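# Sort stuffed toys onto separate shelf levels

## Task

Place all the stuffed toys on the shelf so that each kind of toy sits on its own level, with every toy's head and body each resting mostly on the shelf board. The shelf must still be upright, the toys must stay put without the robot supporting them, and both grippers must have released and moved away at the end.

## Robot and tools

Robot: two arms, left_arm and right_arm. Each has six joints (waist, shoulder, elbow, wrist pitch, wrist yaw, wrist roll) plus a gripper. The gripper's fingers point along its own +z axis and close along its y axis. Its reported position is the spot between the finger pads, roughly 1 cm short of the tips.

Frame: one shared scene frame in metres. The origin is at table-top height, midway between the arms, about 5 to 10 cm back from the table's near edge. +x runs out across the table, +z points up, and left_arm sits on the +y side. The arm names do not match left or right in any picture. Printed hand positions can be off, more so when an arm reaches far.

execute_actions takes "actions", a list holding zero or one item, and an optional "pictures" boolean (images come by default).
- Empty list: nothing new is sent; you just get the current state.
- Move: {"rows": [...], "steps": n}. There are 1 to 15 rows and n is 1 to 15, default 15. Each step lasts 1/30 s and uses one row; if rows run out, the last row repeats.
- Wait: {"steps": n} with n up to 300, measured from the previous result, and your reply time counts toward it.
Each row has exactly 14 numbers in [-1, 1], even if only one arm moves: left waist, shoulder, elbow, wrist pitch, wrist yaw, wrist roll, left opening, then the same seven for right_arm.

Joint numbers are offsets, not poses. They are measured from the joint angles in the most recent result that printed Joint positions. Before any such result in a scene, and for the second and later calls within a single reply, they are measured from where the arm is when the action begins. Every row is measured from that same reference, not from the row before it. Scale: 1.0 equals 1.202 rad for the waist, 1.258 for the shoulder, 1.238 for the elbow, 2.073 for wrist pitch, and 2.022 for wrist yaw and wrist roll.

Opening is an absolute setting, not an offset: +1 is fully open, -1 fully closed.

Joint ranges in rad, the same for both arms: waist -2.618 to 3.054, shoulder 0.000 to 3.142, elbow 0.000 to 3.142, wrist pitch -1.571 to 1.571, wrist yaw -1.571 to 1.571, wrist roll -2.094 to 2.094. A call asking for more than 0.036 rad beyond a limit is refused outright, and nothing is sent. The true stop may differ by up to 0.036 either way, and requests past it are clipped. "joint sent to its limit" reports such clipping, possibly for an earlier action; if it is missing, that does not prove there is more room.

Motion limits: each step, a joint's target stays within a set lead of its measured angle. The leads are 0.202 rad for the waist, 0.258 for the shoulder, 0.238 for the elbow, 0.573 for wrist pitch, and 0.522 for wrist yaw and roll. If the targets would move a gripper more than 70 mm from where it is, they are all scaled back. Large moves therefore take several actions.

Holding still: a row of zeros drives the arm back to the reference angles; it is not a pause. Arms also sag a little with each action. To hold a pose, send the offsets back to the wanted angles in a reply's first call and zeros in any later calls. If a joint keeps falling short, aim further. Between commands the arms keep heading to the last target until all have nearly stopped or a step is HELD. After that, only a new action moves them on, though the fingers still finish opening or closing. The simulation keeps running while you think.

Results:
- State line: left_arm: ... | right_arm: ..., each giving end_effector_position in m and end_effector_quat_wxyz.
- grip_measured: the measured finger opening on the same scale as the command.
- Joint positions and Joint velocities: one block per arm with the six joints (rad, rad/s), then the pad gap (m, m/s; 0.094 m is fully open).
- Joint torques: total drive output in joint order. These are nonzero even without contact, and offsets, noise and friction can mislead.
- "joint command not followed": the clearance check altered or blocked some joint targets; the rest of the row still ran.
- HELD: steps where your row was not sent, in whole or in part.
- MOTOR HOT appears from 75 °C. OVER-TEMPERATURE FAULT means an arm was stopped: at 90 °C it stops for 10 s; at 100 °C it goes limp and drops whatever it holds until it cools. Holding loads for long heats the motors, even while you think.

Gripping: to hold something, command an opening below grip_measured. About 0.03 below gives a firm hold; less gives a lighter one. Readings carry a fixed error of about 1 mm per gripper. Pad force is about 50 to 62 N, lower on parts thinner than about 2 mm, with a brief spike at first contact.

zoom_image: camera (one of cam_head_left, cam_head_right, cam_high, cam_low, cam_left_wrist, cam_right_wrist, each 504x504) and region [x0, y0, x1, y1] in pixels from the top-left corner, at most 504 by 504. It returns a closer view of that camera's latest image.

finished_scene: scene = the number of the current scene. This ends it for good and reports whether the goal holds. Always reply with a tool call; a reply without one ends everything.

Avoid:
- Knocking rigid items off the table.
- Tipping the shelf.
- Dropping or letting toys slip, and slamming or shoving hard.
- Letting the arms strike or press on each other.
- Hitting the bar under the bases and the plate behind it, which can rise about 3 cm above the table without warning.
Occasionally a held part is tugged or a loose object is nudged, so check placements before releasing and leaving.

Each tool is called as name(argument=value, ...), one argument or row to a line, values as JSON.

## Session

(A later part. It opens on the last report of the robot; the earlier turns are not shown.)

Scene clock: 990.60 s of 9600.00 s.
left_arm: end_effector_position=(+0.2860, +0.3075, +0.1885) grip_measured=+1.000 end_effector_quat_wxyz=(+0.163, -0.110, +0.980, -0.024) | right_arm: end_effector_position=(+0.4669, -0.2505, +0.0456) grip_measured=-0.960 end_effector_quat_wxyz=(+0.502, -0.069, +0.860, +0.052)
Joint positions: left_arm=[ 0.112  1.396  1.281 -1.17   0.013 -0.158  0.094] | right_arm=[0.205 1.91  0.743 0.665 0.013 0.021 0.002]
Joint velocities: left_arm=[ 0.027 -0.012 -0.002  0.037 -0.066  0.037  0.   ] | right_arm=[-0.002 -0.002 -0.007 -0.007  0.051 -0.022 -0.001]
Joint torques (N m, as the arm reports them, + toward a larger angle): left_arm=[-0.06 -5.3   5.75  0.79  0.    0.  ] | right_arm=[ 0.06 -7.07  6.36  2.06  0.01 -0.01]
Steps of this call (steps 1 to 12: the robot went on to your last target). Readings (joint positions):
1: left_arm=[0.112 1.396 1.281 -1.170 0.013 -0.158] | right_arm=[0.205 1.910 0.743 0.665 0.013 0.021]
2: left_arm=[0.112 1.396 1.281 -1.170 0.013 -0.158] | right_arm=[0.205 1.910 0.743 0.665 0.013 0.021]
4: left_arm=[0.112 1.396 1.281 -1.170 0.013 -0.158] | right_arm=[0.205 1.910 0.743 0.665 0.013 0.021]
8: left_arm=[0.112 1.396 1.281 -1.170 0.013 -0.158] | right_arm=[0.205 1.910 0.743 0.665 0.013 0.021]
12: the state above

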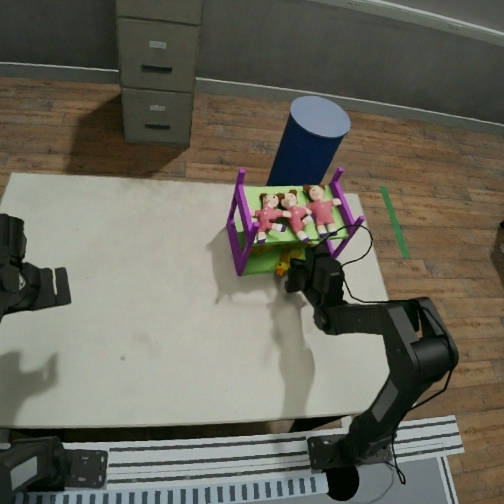

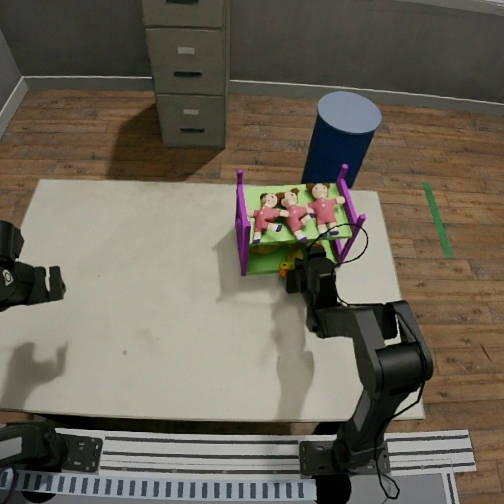

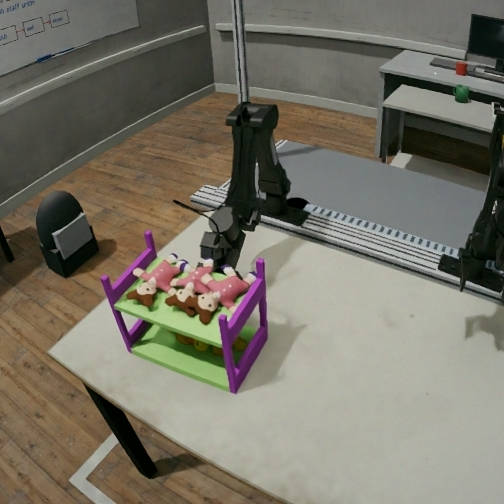

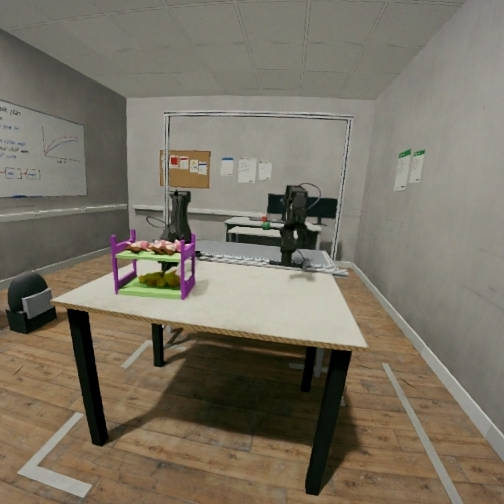

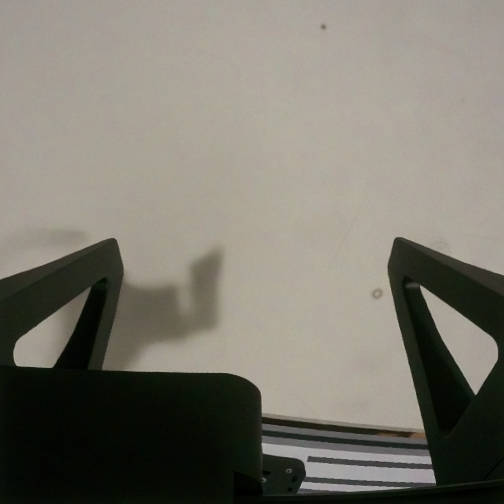

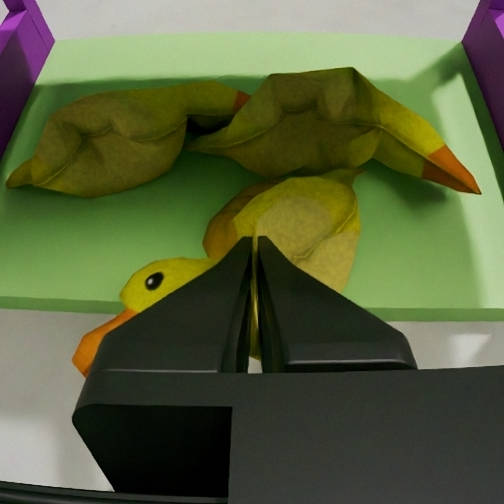

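execute_actions(
  actions=[
    {"rows": [[0, 0, 0, 0, 0, 0, 1, 0.0, 0.007, 0.017, 0.005, 0.05, 0.012, -1], [0, 0, 0, 0, 0, 0, 1, 0.015, 0.009, 0.019, 0.005, 0.08, 0.025, -1], [0, 0, 0, 0, 0, 0, 1, 0.033, 0.013, 0.023, 0.006, 0.11, 0.037, -1], [0, 0, 0, 0, 0, 0, 1, 0.05, 0.018, 0.028, 0.007, 0.14, 0.049, -1], [0, 0, 0, 0, 0, 0, 1, 0.067, 0.025, 0.035, 0.008, 0.17, 0.062, -1], [0, 0, 0, 0, 0, 0, 1, 0.083, 0.034, 0.043, 0.009, 0.2, 0.074, -1], [0, 0, 0, 0, 0, 0, 1, 0.1, 0.044, 0.052, 0.01, 0.23, 0.086, -1], [0, 0, 0, 0, 0, 0, 1, 0.117, 0.056, 0.063, 0.011, 0.26, 0.099, -1], [0, 0, 0, 0, 0, 0, 1, 0.133, 0.069, 0.076, 0.013, 0.29, 0.111, -1], [0, 0, 0, 0, 0, 0, 1, 0.15, 0.083, 0.09, 0.015, 0.32, 0.123, -1], [0, 0, 0, 0, 0, 0, 1, 0.167, 0.1, 0.106, 0.017, 0.35, 0.136, -1], [0, 0, 0, 0, 0, 0, 1, 0.183, 0.1176, 0.1228, 0.0193, 0.35, 0.148, -1], [0, 0, 0, 0, 0, 0, 1, 0.2, 0.1176, 0.1228, 0.0193, 0.35, 0.148, -1]], "steps": 15},
  ],
  pictures=false,
)

execute_actions(
  actions=[
    {"steps": 15},
  ],
  pictures=true,
)

zoom_image(
  camera="cam_head_left",
  region=[210, 160, 390, 340],
)

Scene clock: 1052.03 s of 9600.00 s.
left_arm: end_effector_position=(+0.2860, +0.3075, +0.1885) grip_measured=+1.000 end_effector_quat_wxyz=(+0.163, -0.110, +0.980, -0.024) | right_arm: end_effector_position=(+0.4793, -0.2366, +0.0476) grip_measured=-0.960 end_effector_quat_wxyz=(+0.543, +0.091, +0.831, -0.076)
Joint positions: left_arm=[ 0.112  1.396  1.281 -1.17   0.013 -0.158  0.094] | right_arm=[0.432 2.047 0.872 0.683 0.61  0.264 0.002]
Joint velocities: left_arm=[-0.007  0.002 -0.002 -0.022  0.022 -0.007  0.   ] | right_arm=[ 0.354  0.1    0.085  0.022  0.564  0.33  -0.   ]
Joint torques (N m, as the arm reports them, + toward a larger angle): left_arm=[ 0.04 -5.36  5.85  0.8  -0.03  0.01] | right_arm=[-0.62 -8.39  6.13  2.39  0.33  0.06]
Steps of this call (steps 1 to 15: the robot went on to your last target; steps 16 to 90: nothing new was sent; then 57.93 s passed at rest; steps 91 to 105: all 15 steps of this action). Readings (joint positions):
91: left_arm=[0.112 1.396 1.281 -1.170 0.013 -0.158] | right_arm=[0.205 1.910 0.743 0.666 0.024 0.024]
92: left_arm=[0.112 1.396 1.281 -1.170 0.013 -0.158] | right_arm=[0.207 1.910 0.743 0.667 0.046 0.031]
94: left_arm=[0.112 1.396 1.281 -1.170 0.013 -0.158] | right_arm=[0.221 1.912 0.746 0.667 0.118 0.055]
98: left_arm=[0.112 1.396 1.281 -1.170 0.013 -0.158] | right_arm=[0.296 1.944 0.778 0.667 0.309 0.128]
105: the state above

Scene clock: 1052.53 s of 9600.00 s.
left_arm: end_effector_position=(+0.2860, +0.3075, +0.1885) grip_measured=+1.000 end_effector_quat_wxyz=(+0.163, -0.110, +0.980, -0.024) | right_arm: end_effector_position=(+0.4758, -0.2434, +0.0512) grip_measured=-0.960 end_effector_quat_wxyz=(+0.551, +0.126, +0.820, -0.093)
Joint positions: left_arm=[ 0.112  1.396  1.281 -1.17   0.013 -0.158  0.094] | right_arm=[0.447 2.05  0.873 0.685 0.695 0.313 0.002]
Joint velocities: left_arm=[-0.002 -0.002 -0.002 -0.007 -0.007 -0.007  0.   ] | right_arm=[-0.007 -0.002  0.017  0.007  0.007  0.022 -0.001]
Joint torques (N m, as the arm reports them, + toward a larger angle): left_arm=[-0.02 -5.26  5.71  0.79 -0.02 -0.03] | right_arm=[-0.13 -7.98  6.42  2.43  0.36  0.07]
Steps of this call (steps 1 to 15: the robot went on to your last target). Readings (joint positions):
1: left_arm=[0.112 1.396 1.281 -1.170 0.013 -0.158] | right_arm=[0.441 2.050 0.873 0.685 0.628 0.274]
2: left_arm=[0.112 1.396 1.281 -1.170 0.013 -0.158] | right_arm=[0.446 2.050 0.873 0.685 0.641 0.282]
4: left_arm=[0.112 1.396 1.281 -1.170 0.013 -0.158] | right_arm=[0.448 2.050 0.873 0.685 0.660 0.293]
8: left_arm=[0.112 1.396 1.281 -1.170 0.013 -0.158] | right_arm=[0.447 2.050 0.873 0.685 0.684 0.306]
15: the state above

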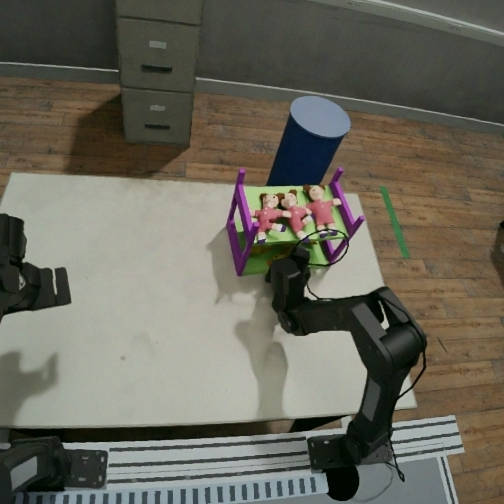

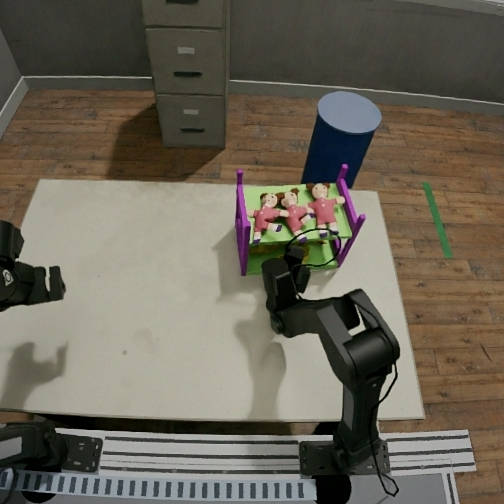

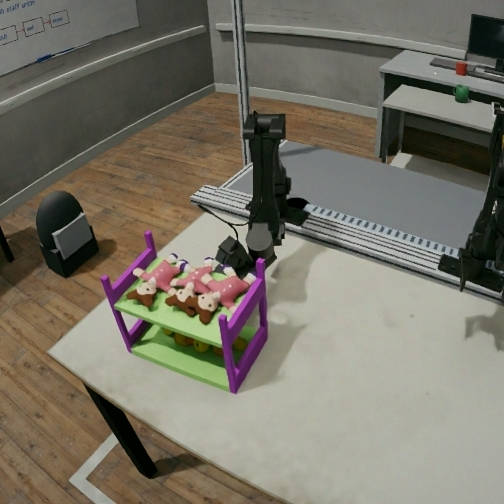

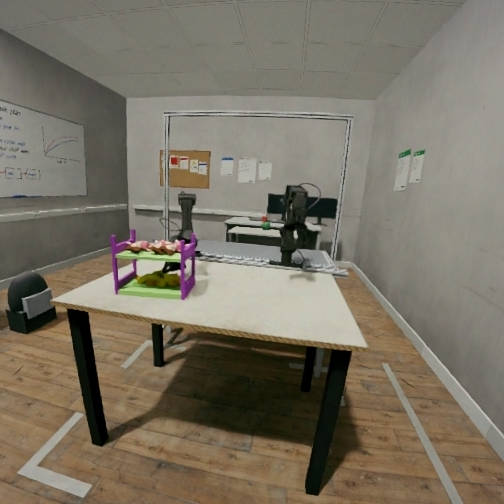

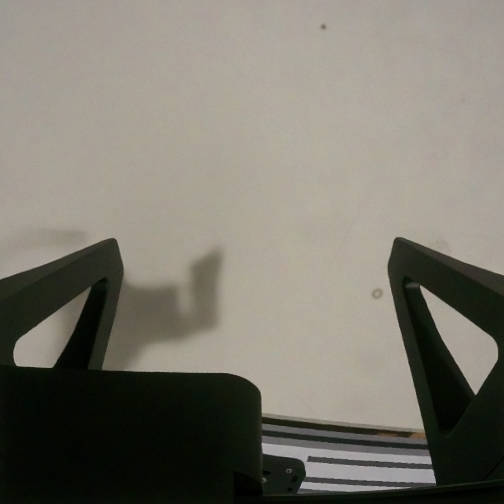

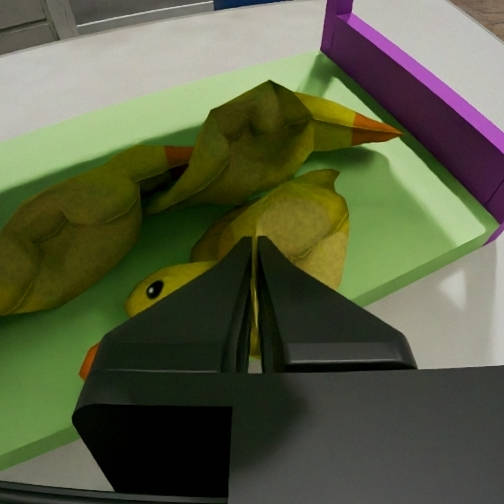

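Region (210, 160, 390, 340) of cam_head_left's 504x504 image, scaled by 2.800, with more detail than that image has.

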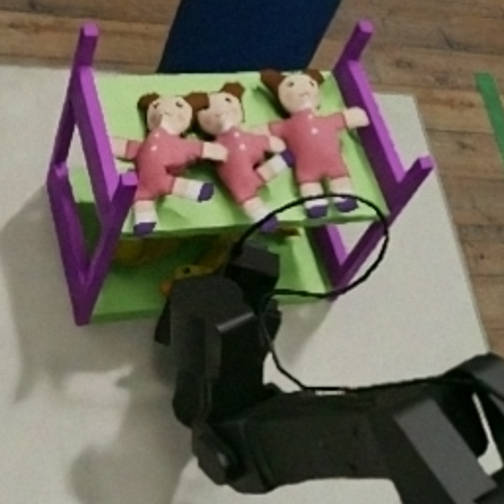

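execute_actions(
  actions=[
    {"rows": [[0, 0, 0, 0, 0, 0, 1, 0, 0.006, 0.017, 0.01, 0.012, 0, -0.6], [0, 0, 0, 0, 0, 0, 1, 0, 0.006, 0.017, 0.01, 0.012, 0, -0.6], [0, 0, 0, 0, 0, 0, 1, 0, 0.006, 0.017, 0.01, 0.012, 0, -0.6], [0, 0, 0, 0, 0, 0, 1, 0, 0.006, 0.017, 0.01, 0.012, 0, -0.6], [0, 0, 0, 0, 0, 0, 1, 0, 0.006, 0.017, 0.01, 0.012, 0, -0.6], [0, 0, 0, 0, 0, 0, 1, 0, 0.006, 0.017, 0.01, 0.012, 0, -0.6], [0, 0, 0, 0, 0, 0, 1, 0, 0.006, 0.017, 0.01, 0.012, 0, -0.6], [0, 0, 0, 0, 0, 0, 1, 0, 0.006, 0.017, 0.04, 0.012, 0, -0.6], [0, 0, 0, 0, 0, 0, 1, 0, 0.006, 0.017, 0.07, 0.012, 0, -0.6], [0, 0, 0, 0, 0, 0, 1, 0, 0.006, 0.017, 0.095, 0.012, 0, -0.6]], "steps": 15},
  ],
  pictures=false,
)

execute_actions(
  actions=[
    {"steps": 8},
  ],
  pictures=false,
)

execute_actions(
  actions=[
    {"rows": [[0, 0, 0, 0, 0, 0, 1, 0, -0.033, -0.02, 0.01, 0, 0, -0.6], [0, 0, 0, 0, 0, 0, 1, 0, -0.066, -0.05, 0.007, 0, 0, -0.6], [0, 0, 0, 0, 0, 0, 1, 0, -0.1, -0.08, 0.003, 0, 0, -0.6], [0, 0, 0, 0, 0, 0, 1, 0, -0.133, -0.11, 0, 0, 0, -0.6], [0, 0, 0, 0, 0, 0, 1, 0, -0.167, -0.14, -0.005, 0, 0, -0.6], [0, 0, 0, 0, 0, 0, 1, 0, -0.2, -0.17, -0.01, 0, 0, -0.6], [0, 0, 0, 0, 0, 0, 1, 0, -0.233, -0.2, -0.015, 0, 0, -0.6], [0, 0, 0, 0, 0, 0, 1, 0, -0.267, -0.23, -0.02, 0, 0, -0.6], [0, 0, 0, 0, 0, 0, 1, 0, -0.3, -0.26, -0.025, 0, 0, -0.6], [0, 0, 0, 0, 0, 0, 1, 0, -0.34, -0.29, -0.03, 0, 0, -0.6], [0, 0, 0, 0, 0, 0, 1, 0, -0.38, -0.32, -0.035, 0, 0, -0.6], [0, 0, 0, 0, 0, 0, 1, 0, -0.42, -0.35, -0.04, 0, 0, -0.6]], "steps": 15},
  ],
  pictures=false,
)

execute_actions(
  actions=[
    {"steps": 12},
  ],
  pictures=true,
)

zoom_image(
  camera="cam_head_left",
  region=[210, 160, 390, 340],
)

zoom_image(
  camera="cam_low",
  region=[90, 210, 230, 320],
)

Scene clock: 1070.90 s of 9600.00 s.
left_arm: end_effector_position=(+0.2860, +0.3075, +0.1885) grip_measured=+1.000 end_effector_quat_wxyz=(+0.163, -0.110, +0.980, -0.024) | right_arm: end_effector_position=(+0.4868, -0.2396, +0.0786) grip_measured=-0.602 end_effector_quat_wxyz=(+0.600, +0.152, +0.783, -0.062)
Joint positions: left_arm=[ 0.112  1.396  1.281 -1.17   0.013 -0.158  0.094] | right_arm=[0.447 2.05  0.873 0.828 0.702 0.315 0.019]
Joint velocities: left_arm=[ 0.007  0.002  0.002  0.022  0.051 -0.037  0.   ] | right_arm=[-0.017  0.012  0.012  0.3   -0.022  0.007 -0.   ]
Joint torques (N m, as the arm reports them, + toward a larger angle): left_arm=[ 0.02 -5.26  5.74  0.76  0.   -0.01] | right_arm=[ 0.05 -8.1   6.41  2.38  0.25 -0.03]
Steps of this call (steps 1 to 15: the robot went on to your last target; steps 16 to 90: nothing new was sent; then 14.87 s passed at rest; steps 91 to 105: all 15 steps of this action). Readings (joint positions):
91: left_arm=[0.112 1.396 1.281 -1.170 0.013 -0.158] | right_arm=[0.447 2.050 0.873 0.685 0.697 0.315]
92: left_arm=[0.112 1.396 1.281 -1.170 0.013 -0.158] | right_arm=[0.447 2.050 0.873 0.685 0.697 0.315]
94: left_arm=[0.112 1.396 1.281 -1.170 0.013 -0.158] | right_arm=[0.447 2.050 0.873 0.688 0.699 0.315]
98: left_arm=[0.112 1.396 1.281 -1.170 0.013 -0.158] | right_arm=[0.447 2.050 0.873 0.695 0.700 0.315]
105: the state above

Scene clock: 1071.17 s of 9600.00 s.
left_arm: end_effector_position=(+0.2860, +0.3075, +0.1885) grip_measured=+1.000 end_effector_quat_wxyz=(+0.163, -0.110, +0.980, -0.024) | right_arm: end_effector_position=(+0.4889, -0.2389, +0.0850) grip_measured=-0.602 end_effector_quat_wxyz=(+0.610, +0.157, +0.775, -0.055)
Joint positions: left_arm=[ 0.112  1.396  1.281 -1.17   0.013 -0.158  0.094] | right_arm=[0.447 2.05  0.873 0.861 0.703 0.315 0.019]
Joint velocities: left_arm=[-0.017 -0.007  0.002 -0.022 -0.066 -0.037  0.   ] | right_arm=[-0.002 -0.012 -0.022 -0.081  0.051 -0.022  0.001]
Joint torques (N m, as the arm reports them, + toward a larger angle): left_arm=[-0.1  -5.26  5.73  0.78  0.    0.01] | right_arm=[ 0.05 -8.1   6.43  2.44  0.24 -0.03]
Steps of this call (steps 1 to 8: the robot went on to your last target). Readings (joint positions):
1: left_arm=[0.112 1.396 1.281 -1.170 0.013 -0.158] | right_arm=[0.447 2.050 0.873 0.837 0.702 0.315]
2: left_arm=[0.112 1.396 1.281 -1.170 0.013 -0.158] | right_arm=[0.447 2.050 0.873 0.844 0.702 0.315]
4: left_arm=[0.112 1.396 1.281 -1.170 0.013 -0.158] | right_arm=[0.447 2.050 0.873 0.853 0.702 0.315]
8: the state above

Scene clock: 1071.67 s of 9600.00 s.
left_arm: end_effector_position=(+0.2860, +0.3075, +0.1885) grip_measured=+1.000 end_effector_quat_wxyz=(+0.163, -0.110, +0.980, -0.024) | right_arm: end_effector_position=(+0.3901, -0.2853, +0.1369) grip_measured=-0.602 end_effector_quat_wxyz=(+0.623, +0.163, +0.764, -0.045)
Joint positions: left_arm=[ 0.112  1.396  1.281 -1.17   0.013 -0.158  0.094] | right_arm=[0.447 1.544 0.452 0.818 0.701 0.315 0.019]
Joint velocities: left_arm=[-0.002 -0.007  0.012 -0.037  0.007 -0.037  0.   ] | right_arm=[ 0.007 -0.237 -0.178 -0.081  0.007  0.007  0.001]
Joint torques (N m, as the arm reports them, + toward a larger angle): left_arm=[-0.1  -5.12  5.85  0.8  -0.03 -0.01] | right_arm=[ 0.04 -5.23  5.09  1.95  0.1  -0.01]
Steps of this call (steps 1 to 15: all 15 steps of this action). Readings (joint positions):
1: left_arm=[0.112 1.396 1.281 -1.170 0.013 -0.158] | right_arm=[0.447 2.050 0.872 0.863 0.703 0.315]
2: left_arm=[0.112 1.396 1.281 -1.170 0.013 -0.158] | right_arm=[0.447 2.042 0.863 0.864 0.701 0.315]
4: left_arm=[0.112 1.396 1.281 -1.170 0.013 -0.158] | right_arm=[0.447 1.994 0.807 0.862 0.699 0.315]
8: left_arm=[0.112 1.396 1.281 -1.170 0.013 -0.158] | right_arm=[0.447 1.821 0.658 0.848 0.699 0.315]
15: the state above

Scene clock: 1072.07 s of 9600.00 s.
left_arm: end_effector_position=(+0.2860, +0.3075, +0.1885) grip_measured=+1.000 end_effector_quat_wxyz=(+0.163, -0.110, +0.980, -0.024) | right_arm: end_effector_position=(+0.3880, -0.2863, +0.1322) grip_measured=-0.602 end_effector_quat_wxyz=(+0.615, +0.159, +0.770, -0.051)
Joint positions: left_arm=[ 0.112  1.396  1.281 -1.17   0.013 -0.158  0.094] | right_arm=[0.447 1.54  0.449 0.792 0.701 0.315 0.019]
Joint velocities: left_arm=[-0.002 -0.007 -0.007 -0.022  0.051  0.037  0.   ] | right_arm=[ 0.027 -0.002 -0.017 -0.007  0.007 -0.007 -0.001]
Joint torques (N m, as the arm reports them, + toward a larger angle): left_arm=[-0.09 -5.27  5.73  0.8  -0.01  0.  ] | right_arm=[ 0.05 -6.1   4.41  2.14  0.11 -0.01]
Steps of this call (steps 1 to 12: the robot went on to your last target). Readings (joint positions):
1: left_arm=[0.112 1.396 1.281 -1.170 0.013 -0.158] | right_arm=[0.447 1.540 0.449 0.815 0.701 0.315]
2: left_arm=[0.112 1.396 1.281 -1.170 0.013 -0.158] | right_arm=[0.447 1.540 0.449 0.810 0.701 0.315]
4: left_arm=[0.112 1.396 1.281 -1.170 0.013 -0.158] | right_arm=[0.447 1.540 0.449 0.802 0.701 0.315]
8: left_arm=[0.112 1.396 1.281 -1.170 0.013 -0.158] | right_arm=[0.447 1.540 0.449 0.795 0.701 0.315]
12: the state above

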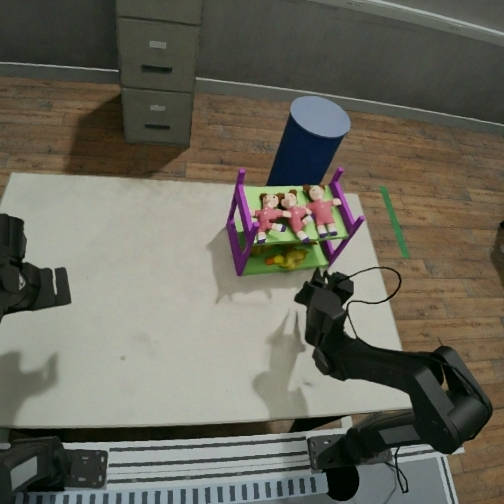

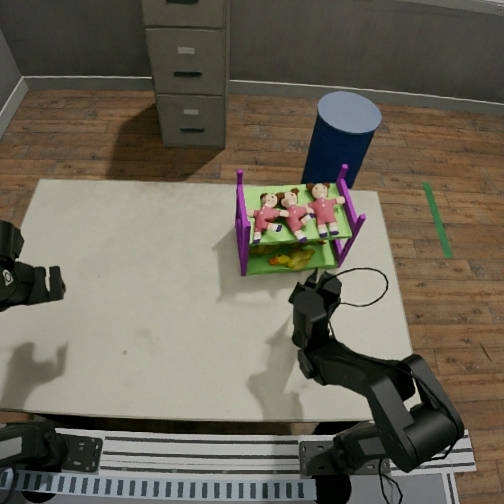

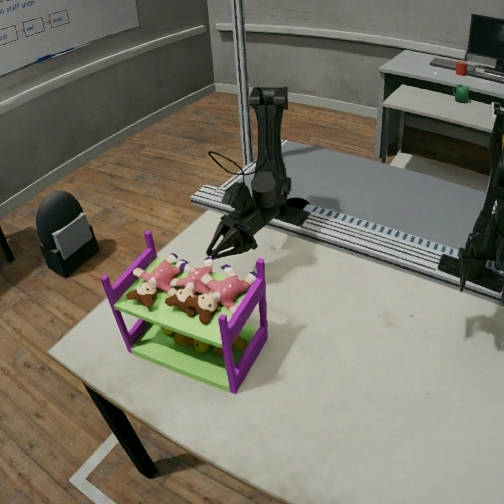

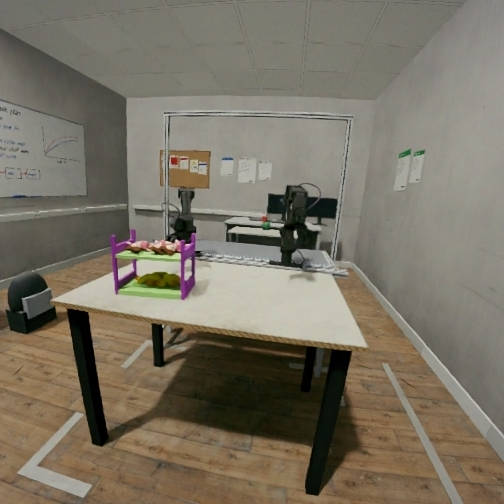

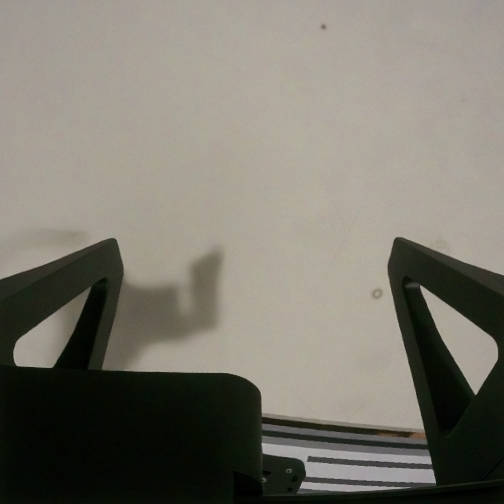

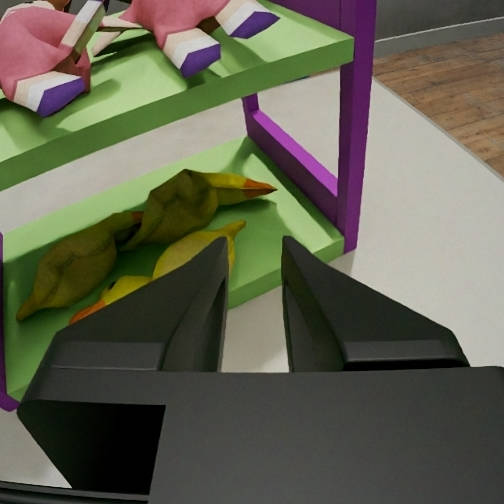

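Region (210, 160, 390, 340) of cam_head_left's 504x504 image, scaled by 2.800, with more detail than that image has.

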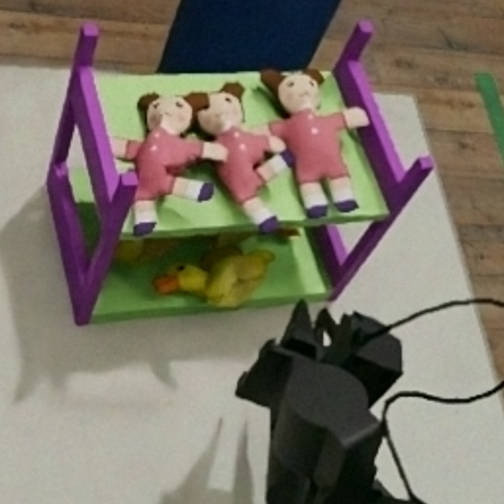

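Region (90, 210, 230, 320) of cam_low's 504x504 image, scaled by 3.600, with more detail than that image has; it fills the top 396 rows of this view, and the rest is white.

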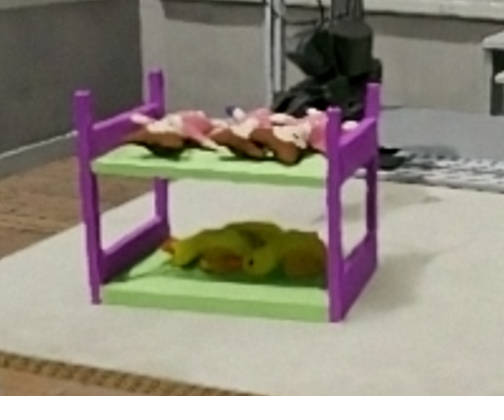

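execute_actions(
  actions=[
    {"rows": [[0, 0, 0, 0, 0, 0, 1, 0, -0.12, -0.08, -0.05, -0.1, 0, 0.5], [0, 0, 0, 0, 0, 0, 1, 0, -0.24, -0.16, -0.1, -0.2, 0, 1]], "steps": 15},
  ],
  pictures=true,
)

zoom_image(
  camera="cam_head_left",
  region=[210, 160, 390, 340],
)

Scene clock: 1077.27 s of 9600.00 s.
left_arm: end_effector_position=(+0.2860, +0.3075, +0.1885) grip_measured=+1.000 end_effector_quat_wxyz=(+0.163, -0.110, +0.980, -0.024) | right_arm: end_effector_position=(+0.3315, -0.2478, +0.1024) grip_measured=+1.000 end_effector_quat_wxyz=(+0.551, +0.040, +0.830, +0.078)
Joint positions: left_arm=[ 0.112  1.396  1.281 -1.17   0.013 -0.158  0.094] | right_arm=[0.447 1.257 0.252 0.603 0.322 0.315 0.094]
Joint velocities: left_arm=[-0.007 -0.012 -0.012  0.051 -0.007  0.037  0.   ] | right_arm=[-0.002 -0.017 -0.012 -0.037 -0.081 -0.037  0.   ]
Joint torques (N m, as the arm reports them, + toward a larger angle): left_arm=[-0.08 -5.36  5.72  0.78  0.    0.  ] | right_arm=[ 0.08 -4.17  5.36  2.26 -0.01 -0.01]
Steps of this call (steps 1 to 30: the robot went on to your last target; steps 31 to 90: nothing new was sent; then 1.70 s passed at rest; steps 91 to 105: all 15 steps of this action). Readings (joint positions):
91: left_arm=[0.112 1.396 1.281 -1.170 0.013 -0.158] | right_arm=[0.446 1.525 0.438 0.781 0.673 0.315]
92: left_arm=[0.112 1.396 1.281 -1.170 0.013 -0.158] | right_arm=[0.446 1.472 0.399 0.755 0.607 0.315]
94: left_arm=[0.112 1.396 1.281 -1.170 0.013 -0.158] | right_arm=[0.447 1.323 0.296 0.696 0.497 0.315]
98: left_arm=[0.112 1.396 1.281 -1.170 0.013 -0.158] | right_arm=[0.447 1.257 0.252 0.635 0.386 0.315]
105: the state above

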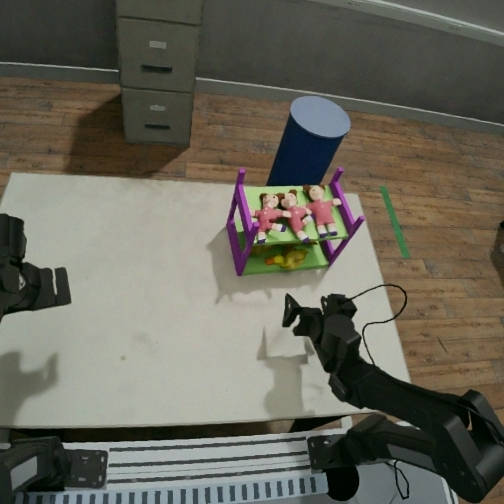

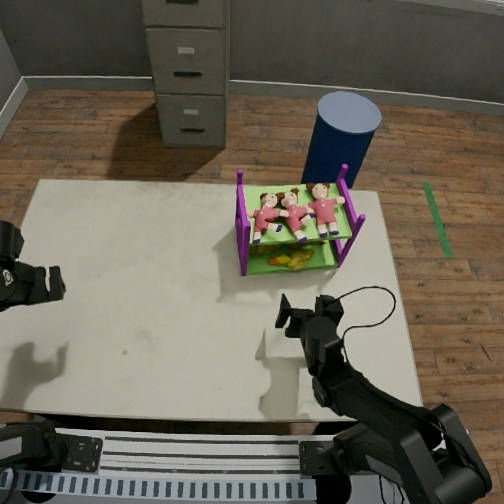

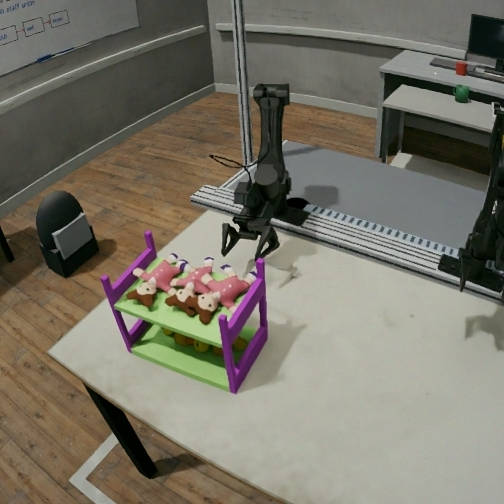

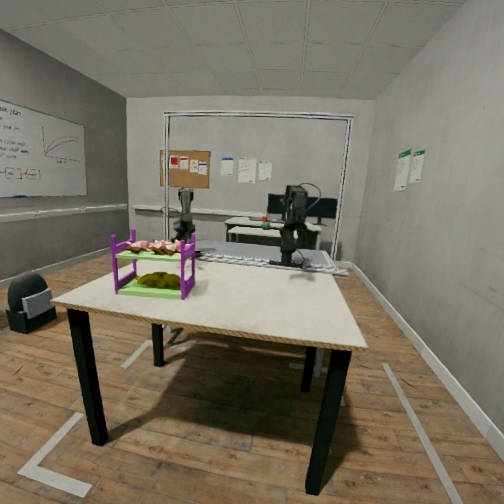

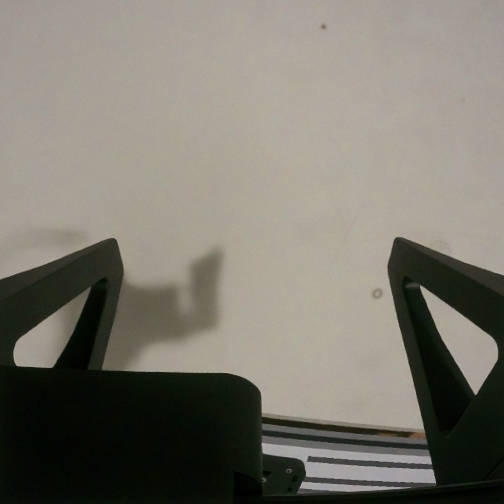

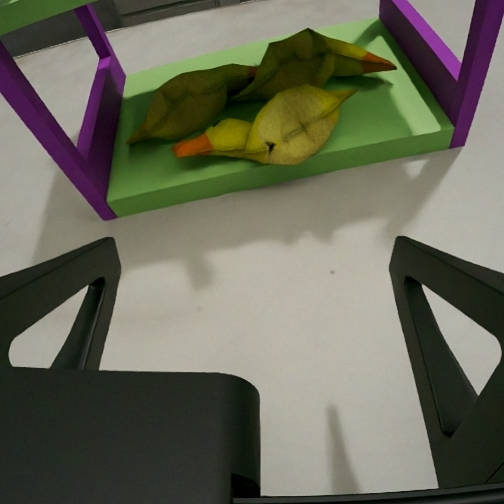

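Region (210, 160, 390, 340) of cam_head_left's 504x504 image, scaled by 2.800, with more detail than that image has.

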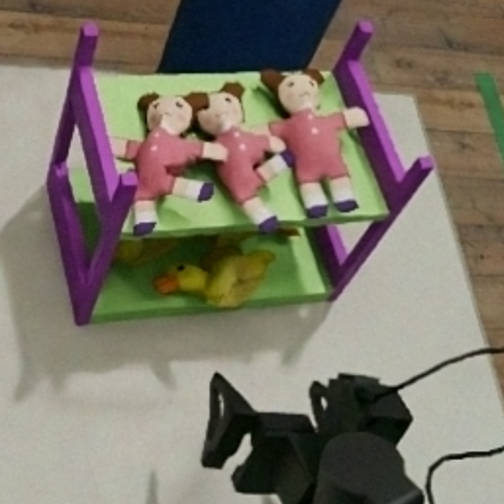

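All three ducks are on the bottom board, the dolls are on the top board, and both arms are open and clear of the shelf.

finished_scene(
  scene=2,
)

The scene is finished: the task was done.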